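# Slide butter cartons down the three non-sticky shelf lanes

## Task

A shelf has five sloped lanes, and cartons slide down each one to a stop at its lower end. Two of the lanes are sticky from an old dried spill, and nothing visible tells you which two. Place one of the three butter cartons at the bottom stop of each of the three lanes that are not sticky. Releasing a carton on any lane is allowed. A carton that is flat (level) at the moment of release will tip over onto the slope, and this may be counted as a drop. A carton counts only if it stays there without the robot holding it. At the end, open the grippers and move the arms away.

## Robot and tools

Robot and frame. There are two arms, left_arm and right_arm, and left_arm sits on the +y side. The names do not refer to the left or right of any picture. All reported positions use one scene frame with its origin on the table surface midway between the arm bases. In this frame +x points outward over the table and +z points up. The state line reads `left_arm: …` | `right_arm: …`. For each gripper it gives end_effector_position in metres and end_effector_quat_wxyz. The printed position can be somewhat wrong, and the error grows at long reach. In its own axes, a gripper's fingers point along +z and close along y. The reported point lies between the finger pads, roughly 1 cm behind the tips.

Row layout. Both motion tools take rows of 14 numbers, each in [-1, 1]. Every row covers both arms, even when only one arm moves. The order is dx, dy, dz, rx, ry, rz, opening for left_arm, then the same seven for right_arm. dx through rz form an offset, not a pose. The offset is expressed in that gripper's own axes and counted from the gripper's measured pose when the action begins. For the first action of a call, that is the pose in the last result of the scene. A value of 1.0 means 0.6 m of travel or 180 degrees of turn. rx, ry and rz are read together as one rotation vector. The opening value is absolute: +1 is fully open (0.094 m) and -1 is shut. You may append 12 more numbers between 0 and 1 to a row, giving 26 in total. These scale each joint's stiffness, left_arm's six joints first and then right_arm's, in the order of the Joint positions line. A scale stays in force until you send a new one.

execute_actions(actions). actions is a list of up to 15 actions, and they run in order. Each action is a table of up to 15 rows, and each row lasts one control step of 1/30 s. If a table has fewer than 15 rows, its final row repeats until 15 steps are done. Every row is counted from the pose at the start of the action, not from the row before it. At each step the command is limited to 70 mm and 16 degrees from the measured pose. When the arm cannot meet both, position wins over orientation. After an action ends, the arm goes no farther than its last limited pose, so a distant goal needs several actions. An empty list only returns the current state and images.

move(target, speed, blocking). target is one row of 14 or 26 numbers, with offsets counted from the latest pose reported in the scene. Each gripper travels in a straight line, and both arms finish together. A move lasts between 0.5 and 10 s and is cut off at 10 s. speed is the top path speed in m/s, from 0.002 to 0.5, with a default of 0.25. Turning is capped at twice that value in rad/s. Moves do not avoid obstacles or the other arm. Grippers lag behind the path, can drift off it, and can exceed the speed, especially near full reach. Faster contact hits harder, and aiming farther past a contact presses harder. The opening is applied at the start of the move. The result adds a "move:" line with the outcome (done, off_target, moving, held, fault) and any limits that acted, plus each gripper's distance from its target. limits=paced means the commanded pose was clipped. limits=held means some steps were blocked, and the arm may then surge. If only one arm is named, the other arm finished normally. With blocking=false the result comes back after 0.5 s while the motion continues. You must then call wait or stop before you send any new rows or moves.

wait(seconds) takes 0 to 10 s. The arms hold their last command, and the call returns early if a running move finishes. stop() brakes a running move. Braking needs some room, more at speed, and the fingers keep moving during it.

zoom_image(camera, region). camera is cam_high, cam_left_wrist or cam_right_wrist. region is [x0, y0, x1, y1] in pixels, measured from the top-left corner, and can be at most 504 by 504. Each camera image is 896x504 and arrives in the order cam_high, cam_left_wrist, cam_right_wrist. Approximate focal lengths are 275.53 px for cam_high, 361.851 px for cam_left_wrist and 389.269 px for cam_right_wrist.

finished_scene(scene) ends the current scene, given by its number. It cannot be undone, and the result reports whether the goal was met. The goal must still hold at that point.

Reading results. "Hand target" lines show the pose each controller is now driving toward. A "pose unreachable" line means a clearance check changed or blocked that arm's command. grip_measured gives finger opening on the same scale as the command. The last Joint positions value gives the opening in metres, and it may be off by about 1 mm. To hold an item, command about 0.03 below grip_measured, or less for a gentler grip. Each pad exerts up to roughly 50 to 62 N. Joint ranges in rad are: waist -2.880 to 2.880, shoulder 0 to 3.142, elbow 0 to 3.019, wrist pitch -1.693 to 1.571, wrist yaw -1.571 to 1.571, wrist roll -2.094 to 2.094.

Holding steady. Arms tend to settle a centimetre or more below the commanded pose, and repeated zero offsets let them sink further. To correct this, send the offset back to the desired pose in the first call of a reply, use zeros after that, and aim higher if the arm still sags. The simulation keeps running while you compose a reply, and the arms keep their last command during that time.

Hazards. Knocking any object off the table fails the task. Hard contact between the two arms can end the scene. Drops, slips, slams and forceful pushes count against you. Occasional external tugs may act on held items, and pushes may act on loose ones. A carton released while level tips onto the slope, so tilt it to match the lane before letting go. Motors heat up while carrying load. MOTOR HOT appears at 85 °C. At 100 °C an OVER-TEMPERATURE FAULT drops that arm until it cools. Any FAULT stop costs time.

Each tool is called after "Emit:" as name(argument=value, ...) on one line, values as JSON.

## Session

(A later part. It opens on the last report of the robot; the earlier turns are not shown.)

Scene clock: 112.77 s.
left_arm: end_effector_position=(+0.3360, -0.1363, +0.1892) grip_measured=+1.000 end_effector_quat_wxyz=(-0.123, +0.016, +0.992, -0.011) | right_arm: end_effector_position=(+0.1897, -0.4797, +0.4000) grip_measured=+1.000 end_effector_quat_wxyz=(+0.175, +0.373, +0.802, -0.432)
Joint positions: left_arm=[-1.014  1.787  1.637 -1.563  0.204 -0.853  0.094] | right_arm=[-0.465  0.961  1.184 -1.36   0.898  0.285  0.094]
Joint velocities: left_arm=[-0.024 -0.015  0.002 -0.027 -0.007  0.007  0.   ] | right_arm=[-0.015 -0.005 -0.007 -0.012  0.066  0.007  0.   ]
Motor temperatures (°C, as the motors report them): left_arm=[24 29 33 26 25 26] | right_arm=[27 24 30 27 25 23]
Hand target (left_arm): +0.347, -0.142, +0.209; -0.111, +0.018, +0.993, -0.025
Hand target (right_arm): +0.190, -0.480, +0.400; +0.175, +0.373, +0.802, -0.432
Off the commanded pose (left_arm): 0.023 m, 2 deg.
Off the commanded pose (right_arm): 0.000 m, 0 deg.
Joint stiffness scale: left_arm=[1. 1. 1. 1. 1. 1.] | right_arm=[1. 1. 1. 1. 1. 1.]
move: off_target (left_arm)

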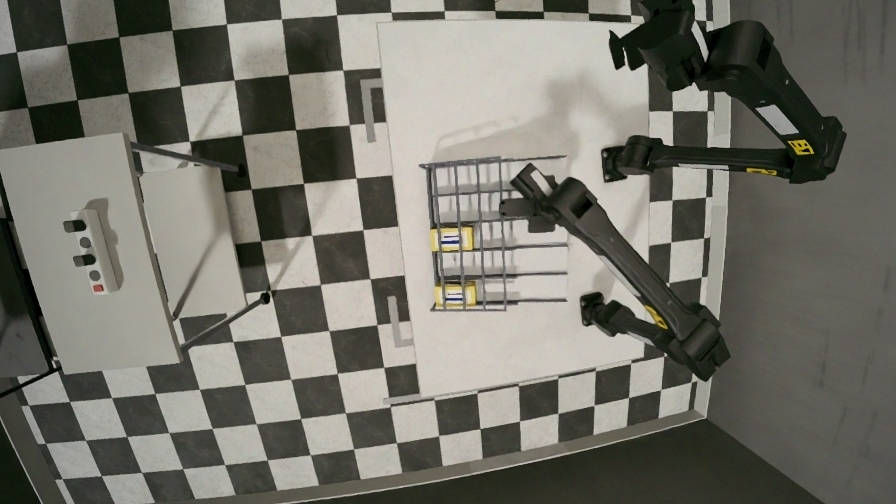

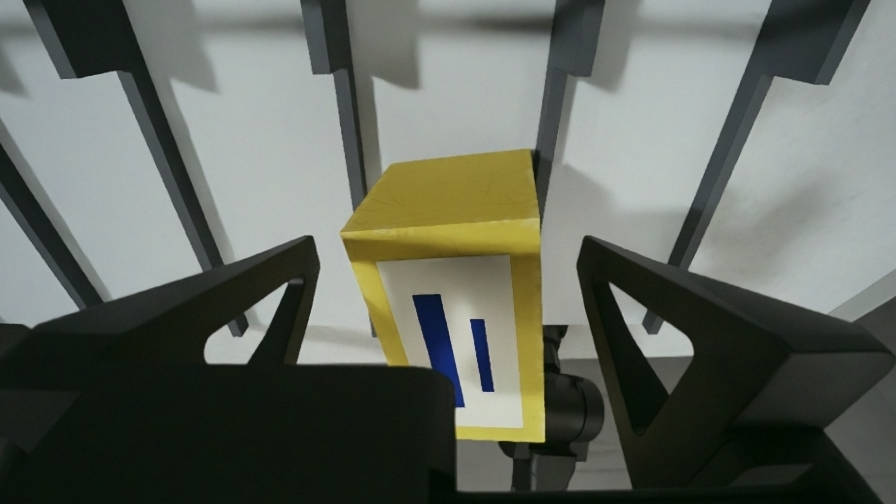

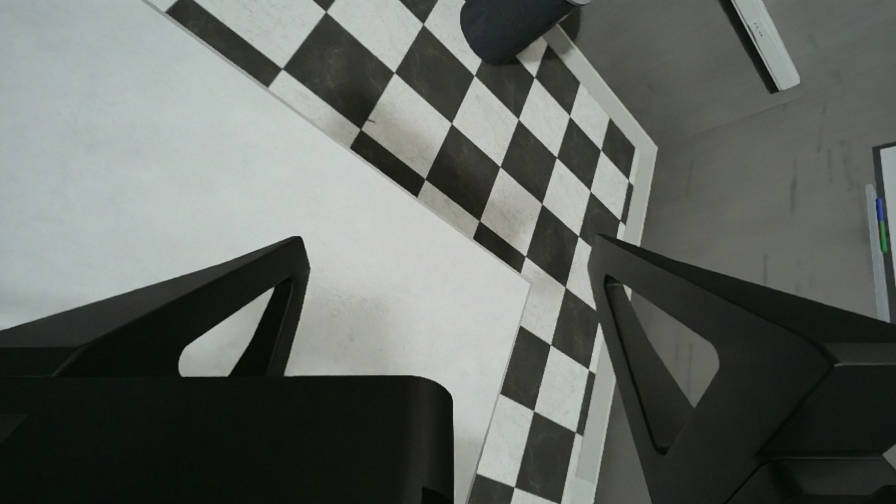

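Stuck; take it to lane 5.

Emit:
execute_actions(actions=[[[0,0,0.03,0,0,0,1,0,0,0,0,0,0,1]],[[0,0,0,0,0,0,-1,0,0,0,0,0,0,1]],[[0,0,0,0,0,0,-1,0,0,0,0,0,0,1]]])

Emit:
move(target=[0,0,-0.14,0,0,0,0.25,0,0,0,0,0,0,1], speed=0.1)

Emit:
move(target=[-0.02,-0.16,0,0,0,0,0.25,0,0,0,0,0,0,1], speed=0.1)

Scene clock: 117.67 s.
left_arm: end_effector_position=(+0.3342, -0.1341, +0.1788) grip_measured=+0.378 end_effector_quat_wxyz=(-0.123, +0.016, +0.992, -0.012) | right_arm: end_effector_position=(+0.1897, -0.4797, +0.4000) grip_measured=+1.000 end_effector_quat_wxyz=(+0.175, +0.373, +0.802, -0.432)
Joint positions: left_arm=[-1.014  1.783  1.604 -1.532  0.204 -0.854  0.065] | right_arm=[-0.465  0.961  1.184 -1.36   0.898  0.285  0.094]
Joint velocities: left_arm=[-0.015  0.005 -0.007 -0.012  0.007 -0.007 -0.001] | right_arm=[-0.005 -0.024  0.002 -0.012  0.037  0.066  0.   ]
Motor temperatures (°C, as the motors report them): left_arm=[24 29 33 26 25 26] | right_arm=[27 24 30 27 25 23]
Hand target (left_arm): +0.334, -0.134, +0.179; -0.123, +0.016, +0.992, -0.012
Hand target (right_arm): +0.190, -0.480, +0.400; +0.175, +0.373, +0.802, -0.432
Off the commanded pose (left_arm): 0.000 m, 0 deg.
Off the commanded pose (right_arm): 0.000 m, 0 deg.
Joint stiffness scale: left_arm=[1. 1. 1. 1. 1. 1.] | right_arm=[1. 1. 1. 1. 1. 1.]

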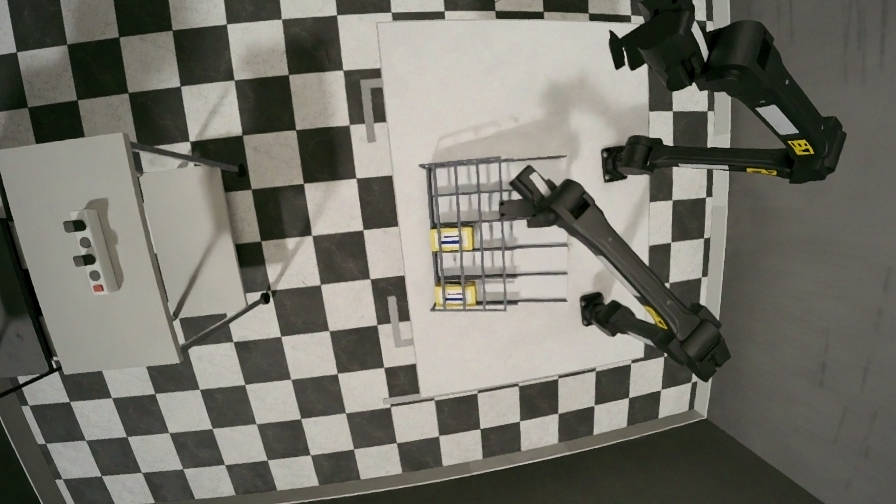

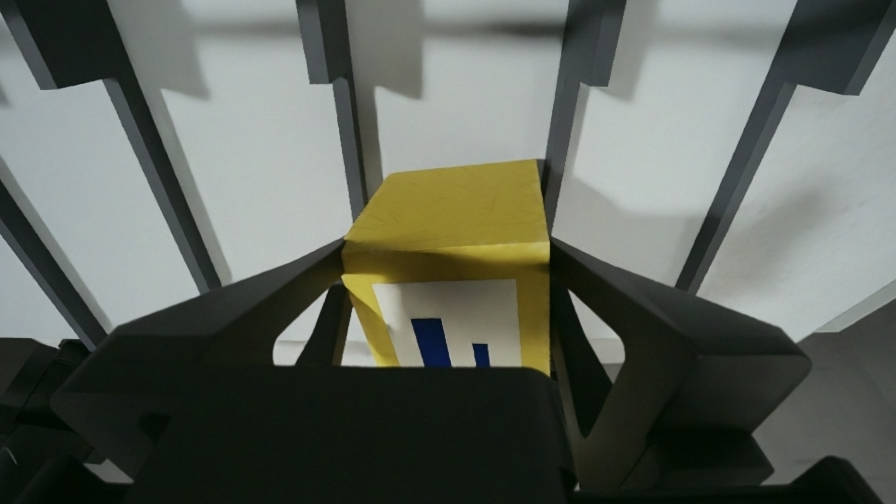

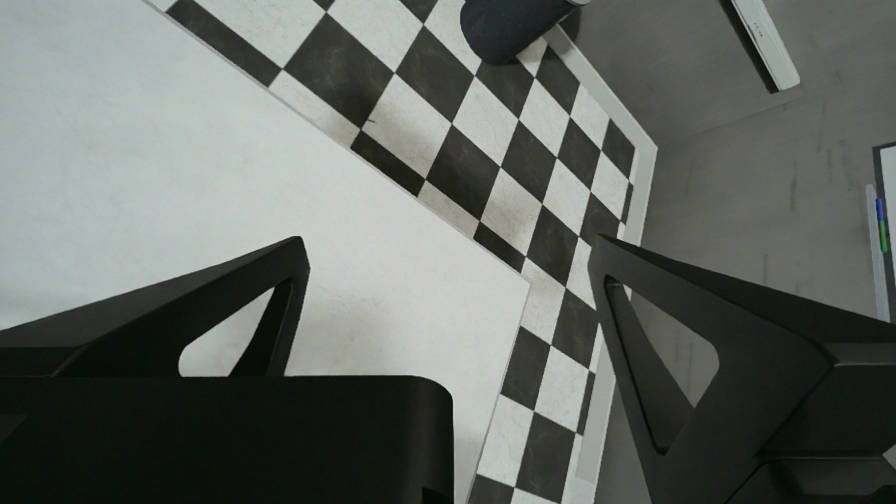

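Scene clock: 118.80 s.
left_arm: end_effector_position=(+0.3458, -0.1265, +0.2192) grip_measured=+0.378 end_effector_quat_wxyz=(-0.124, +0.005, +0.992, -0.003) | right_arm: end_effector_position=(+0.1897, -0.4797, +0.4000) grip_measured=+1.000 end_effector_quat_wxyz=(+0.175, +0.373, +0.802, -0.432)
Joint positions: left_arm=[-0.99   1.783  1.711 -1.657  0.194 -0.851  0.065] | right_arm=[-0.465  0.961  1.184 -1.36   0.898  0.285  0.094]
Joint velocities: left_arm=[ 0.005  0.005 -0.017  0.002 -0.022 -0.066 -0.   ] | right_arm=[-0.015 -0.005  0.007 -0.002 -0.051 -0.007  0.   ]
Motor temperatures (°C, as the motors report them): left_arm=[24 29 33 26 25 26] | right_arm=[27 24 30 27 25 23]
Hand target (left_arm): +0.354, -0.131, +0.259; -0.103, +0.012, +0.994, -0.033
Hand target (right_arm): +0.190, -0.480, +0.400; +0.175, +0.373, +0.802, -0.432
Off the commanded pose (left_arm): 0.042 m, 2 deg.
Off the commanded pose (right_arm): 0.000 m, 0 deg.
Joint stiffness scale: left_arm=[1. 1. 1. 1. 1. 1.] | right_arm=[1. 1. 1. 1. 1. 1.]
joint sent to its limit (left arm) — the command would take joint 4 (wrist pitch) past its lower limit, so that joint was sent only as far as its limit.
move: off_target (left_arm)

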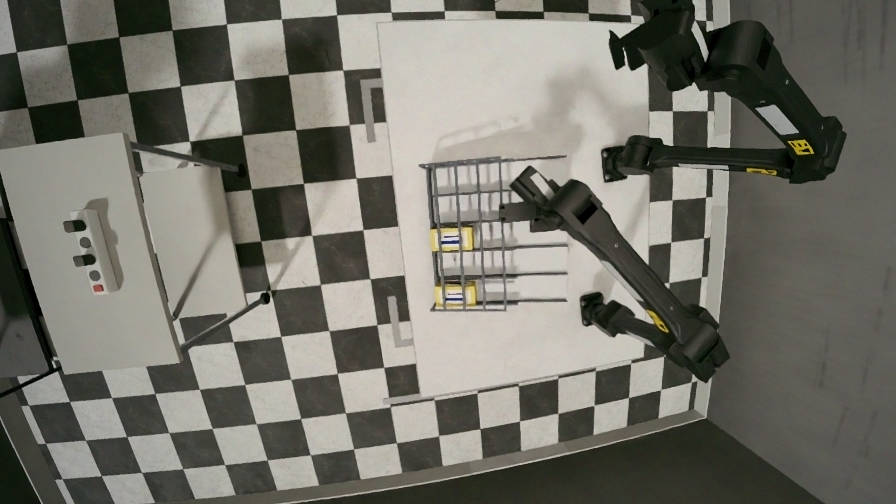

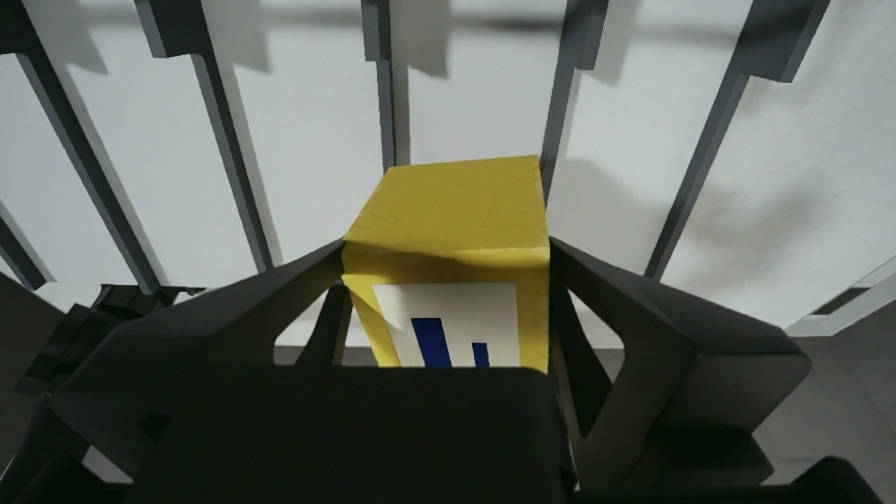

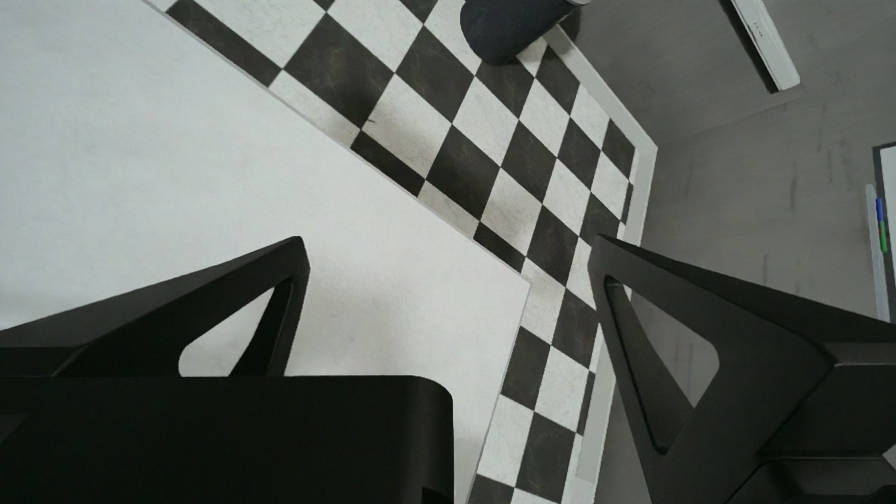

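Scene clock: 120.23 s.
left_arm: end_effector_position=(+0.3533, -0.2091, +0.1869) grip_measured=+0.378 end_effector_quat_wxyz=(-0.123, +0.005, +0.992, +0.001) | right_arm: end_effector_position=(+0.1897, -0.4797, +0.4000) grip_measured=+1.000 end_effector_quat_wxyz=(+0.175, +0.373, +0.802, -0.432)
Joint positions: left_arm=[-1.07   1.989  1.931 -1.66   0.198 -0.93   0.065] | right_arm=[-0.465  0.961  1.184 -1.36   0.898  0.285  0.094]
Joint velocities: left_arm=[-0.005  0.005 -0.007 -0.002 -0.007 -0.022  0.   ] | right_arm=[-0.005 -0.005  0.002 -0.002  0.051 -0.037  0.   ]
Motor temperatures (°C, as the motors report them): left_arm=[24 29 33 26 25 26] | right_arm=[27 24 30 27 25 23]
Hand target (left_arm): +0.355, -0.221, +0.215; -0.113, +0.003, +0.993, -0.021
Hand target (right_arm): +0.190, -0.480, +0.400; +0.175, +0.373, +0.802, -0.432
Off the commanded pose (left_arm): 0.033 m, 0 deg.
Off the commanded pose (right_arm): 0.000 m, 0 deg.
Joint stiffness scale: left_arm=[1. 1. 1. 1. 1. 1.] | right_arm=[1. 1. 1. 1. 1. 1.]
joint sent to its limit (left arm) — the command would take joint 4 (wrist pitch) past its lower limit, so that joint was sent only as far as its limit.
move: off_target (left_arm)

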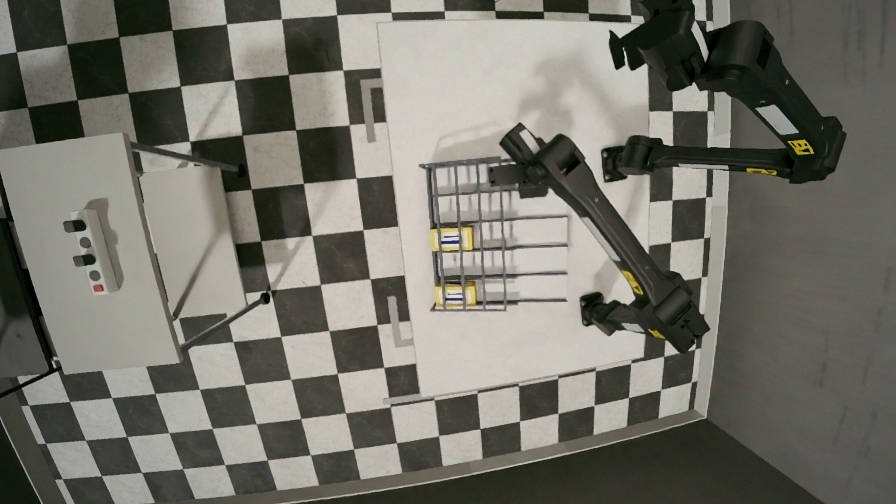

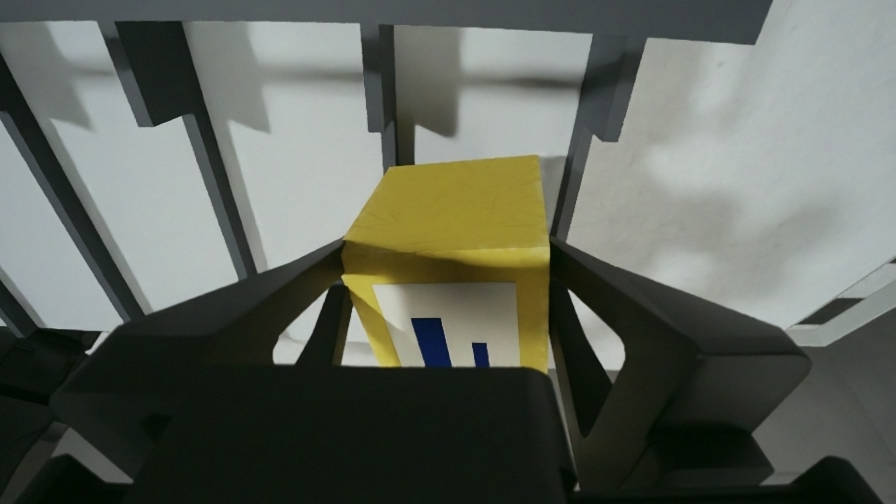

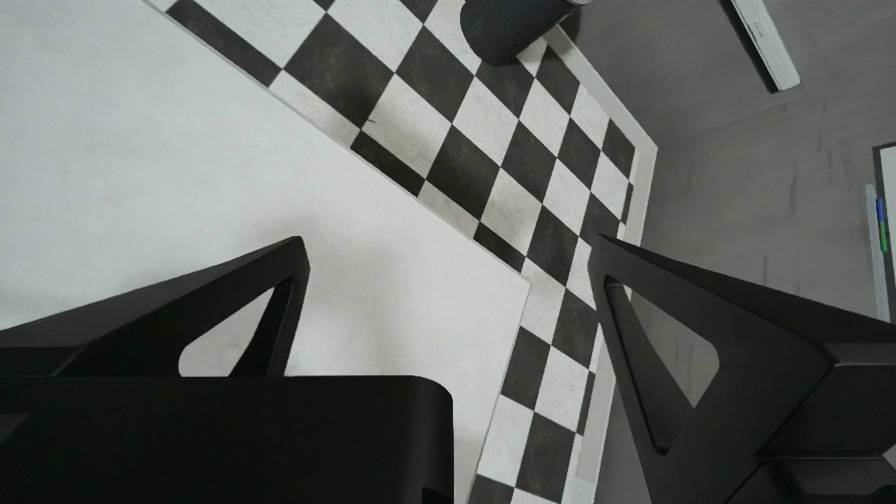

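Emit:
move(target=[0.02,-0.035,0.02,0,0,0,0.25,0,0,0,0,0,0,1], speed=0.05)

Emit:
move(target=[0,0,-0.04,0,0,0,1,0,0,0,0,0,0,1], speed=0.05)

Scene clock: 122.77 s.
left_arm: end_effector_position=(+0.3434, -0.2172, +0.1775) grip_measured=+0.378 end_effector_quat_wxyz=(-0.125, +0.007, +0.992, +0.010) | right_arm: end_effector_position=(+0.1897, -0.4797, +0.4000) grip_measured=+1.000 end_effector_quat_wxyz=(+0.175, +0.373, +0.802, -0.432)
Joint positions: left_arm=[-1.092  2.005  1.931 -1.656  0.196 -0.949  0.065] | right_arm=[-0.465  0.961  1.184 -1.36   0.898  0.285  0.094]
Joint velocities: left_arm=[-0.005 -0.005  0.012 -0.017 -0.051  0.051  0.   ] | right_arm=[-0.005 -0.005 -0.012 -0.017  0.007 -0.051  0.   ]
Motor temperatures (°C, as the motors report them): left_arm=[24 30 34 26 25 26] | right_arm=[27 24 30 27 25 23]
Hand target (left_arm): +0.338, -0.230, +0.178; -0.123, +0.005, +0.992, +0.001
Hand target (right_arm): +0.190, -0.480, +0.400; +0.175, +0.373, +0.802, -0.432
Off the commanded pose (left_arm): 0.014 m, 1 deg.
Off the commanded pose (right_arm): 0.000 m, 0 deg.
Joint stiffness scale: left_arm=[1. 1. 1. 1. 1. 1.] | right_arm=[1. 1. 1. 1. 1. 1.]
move: off_target (left_arm)

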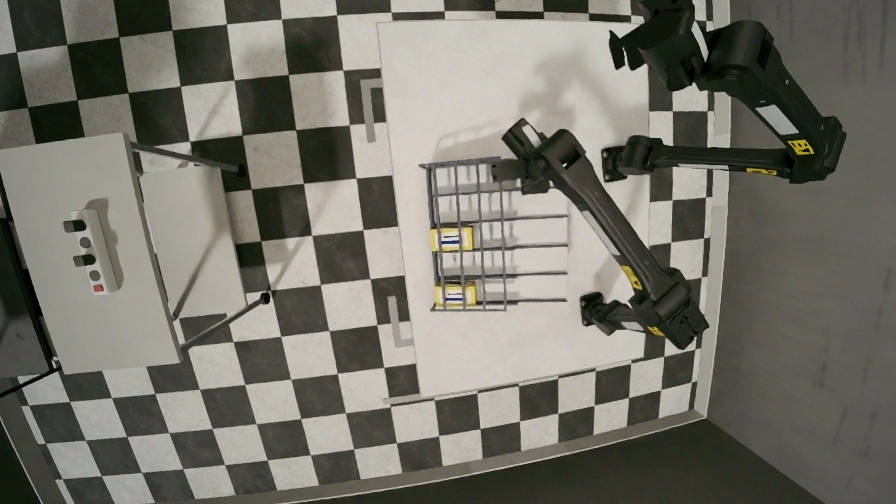

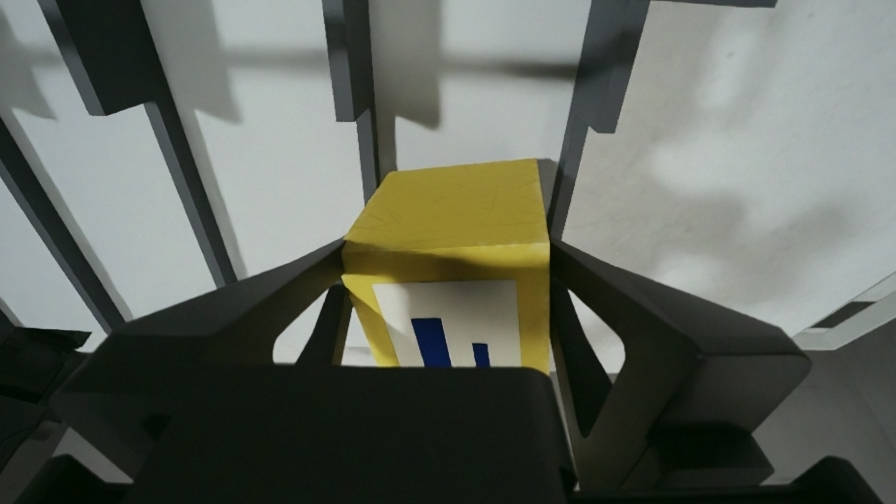

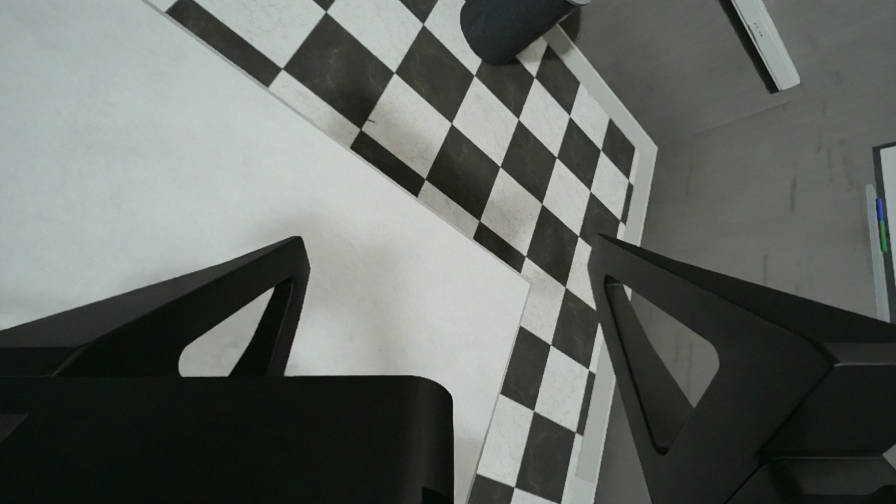

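Scene clock: 123.63 s.
left_arm: end_effector_position=(+0.3417, -0.2143, +0.1834) grip_measured=+1.000 end_effector_quat_wxyz=(-0.125, +0.007, +0.992, +0.011) | right_arm: end_effector_position=(+0.1897, -0.4797, +0.4000) grip_measured=+1.000 end_effector_quat_wxyz=(+0.175, +0.373, +0.802, -0.432)
Joint positions: left_arm=[-1.092  1.995  1.931 -1.668  0.194 -0.949  0.094] | right_arm=[-0.465  0.961  1.184 -1.36   0.898  0.285  0.094]
Joint velocities: left_arm=[-0.015  0.005 -0.012 -0.007 -0.037 -0.051  0.   ] | right_arm=[-0.015 -0.015 -0.007  0.007  0.066 -0.022  0.   ]
Motor temperatures (°C, as the motors report them): left_arm=[24 30 34 26 25 26] | right_arm=[27 24 30 27 25 23]
Hand target (left_arm): +0.349, -0.217, +0.200; -0.118, +0.005, +0.993, -0.001
Hand target (right_arm): +0.190, -0.480, +0.400; +0.175, +0.373, +0.802, -0.432
Off the commanded pose (left_arm): 0.019 m, 0 deg.
Off the commanded pose (right_arm): 0.000 m, 0 deg.
Joint stiffness scale: left_arm=[1. 1. 1. 1. 1. 1.] | right_arm=[1. 1. 1. 1. 1. 1.]
joint sent to its limit (left arm) — the command would take joint 4 (wrist pitch) past its lower limit, so that joint was sent only as far as its limit.
move: off_target (left_arm)

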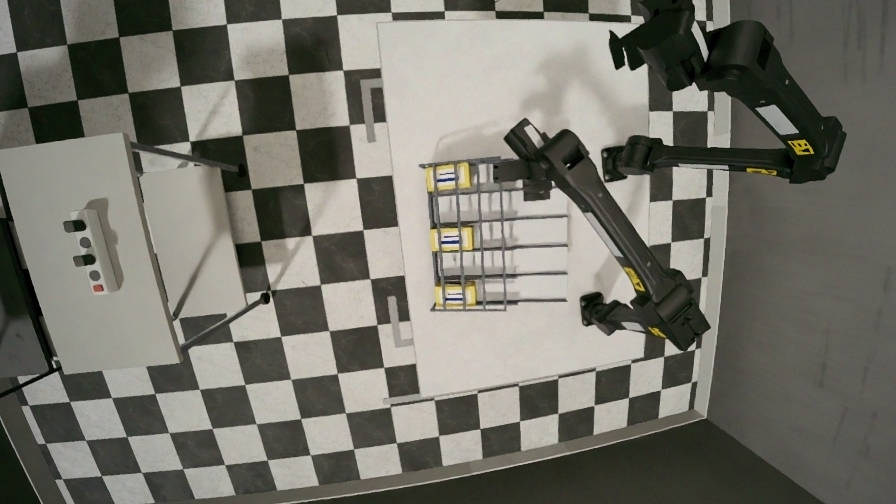

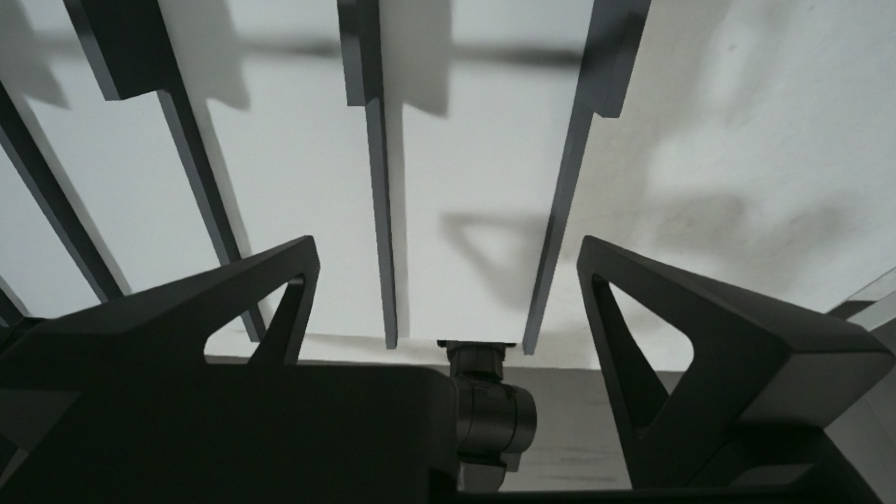

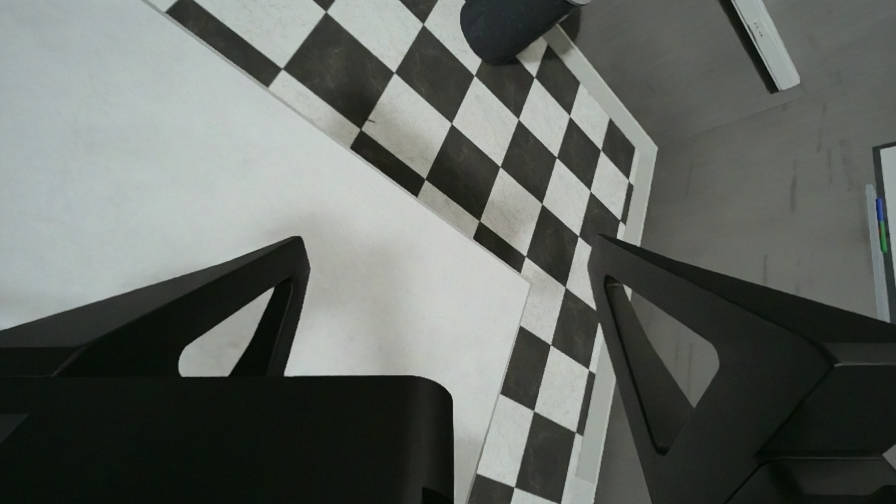

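Emit:
finished_scene(scene=1)

The scene is finished: the task was done.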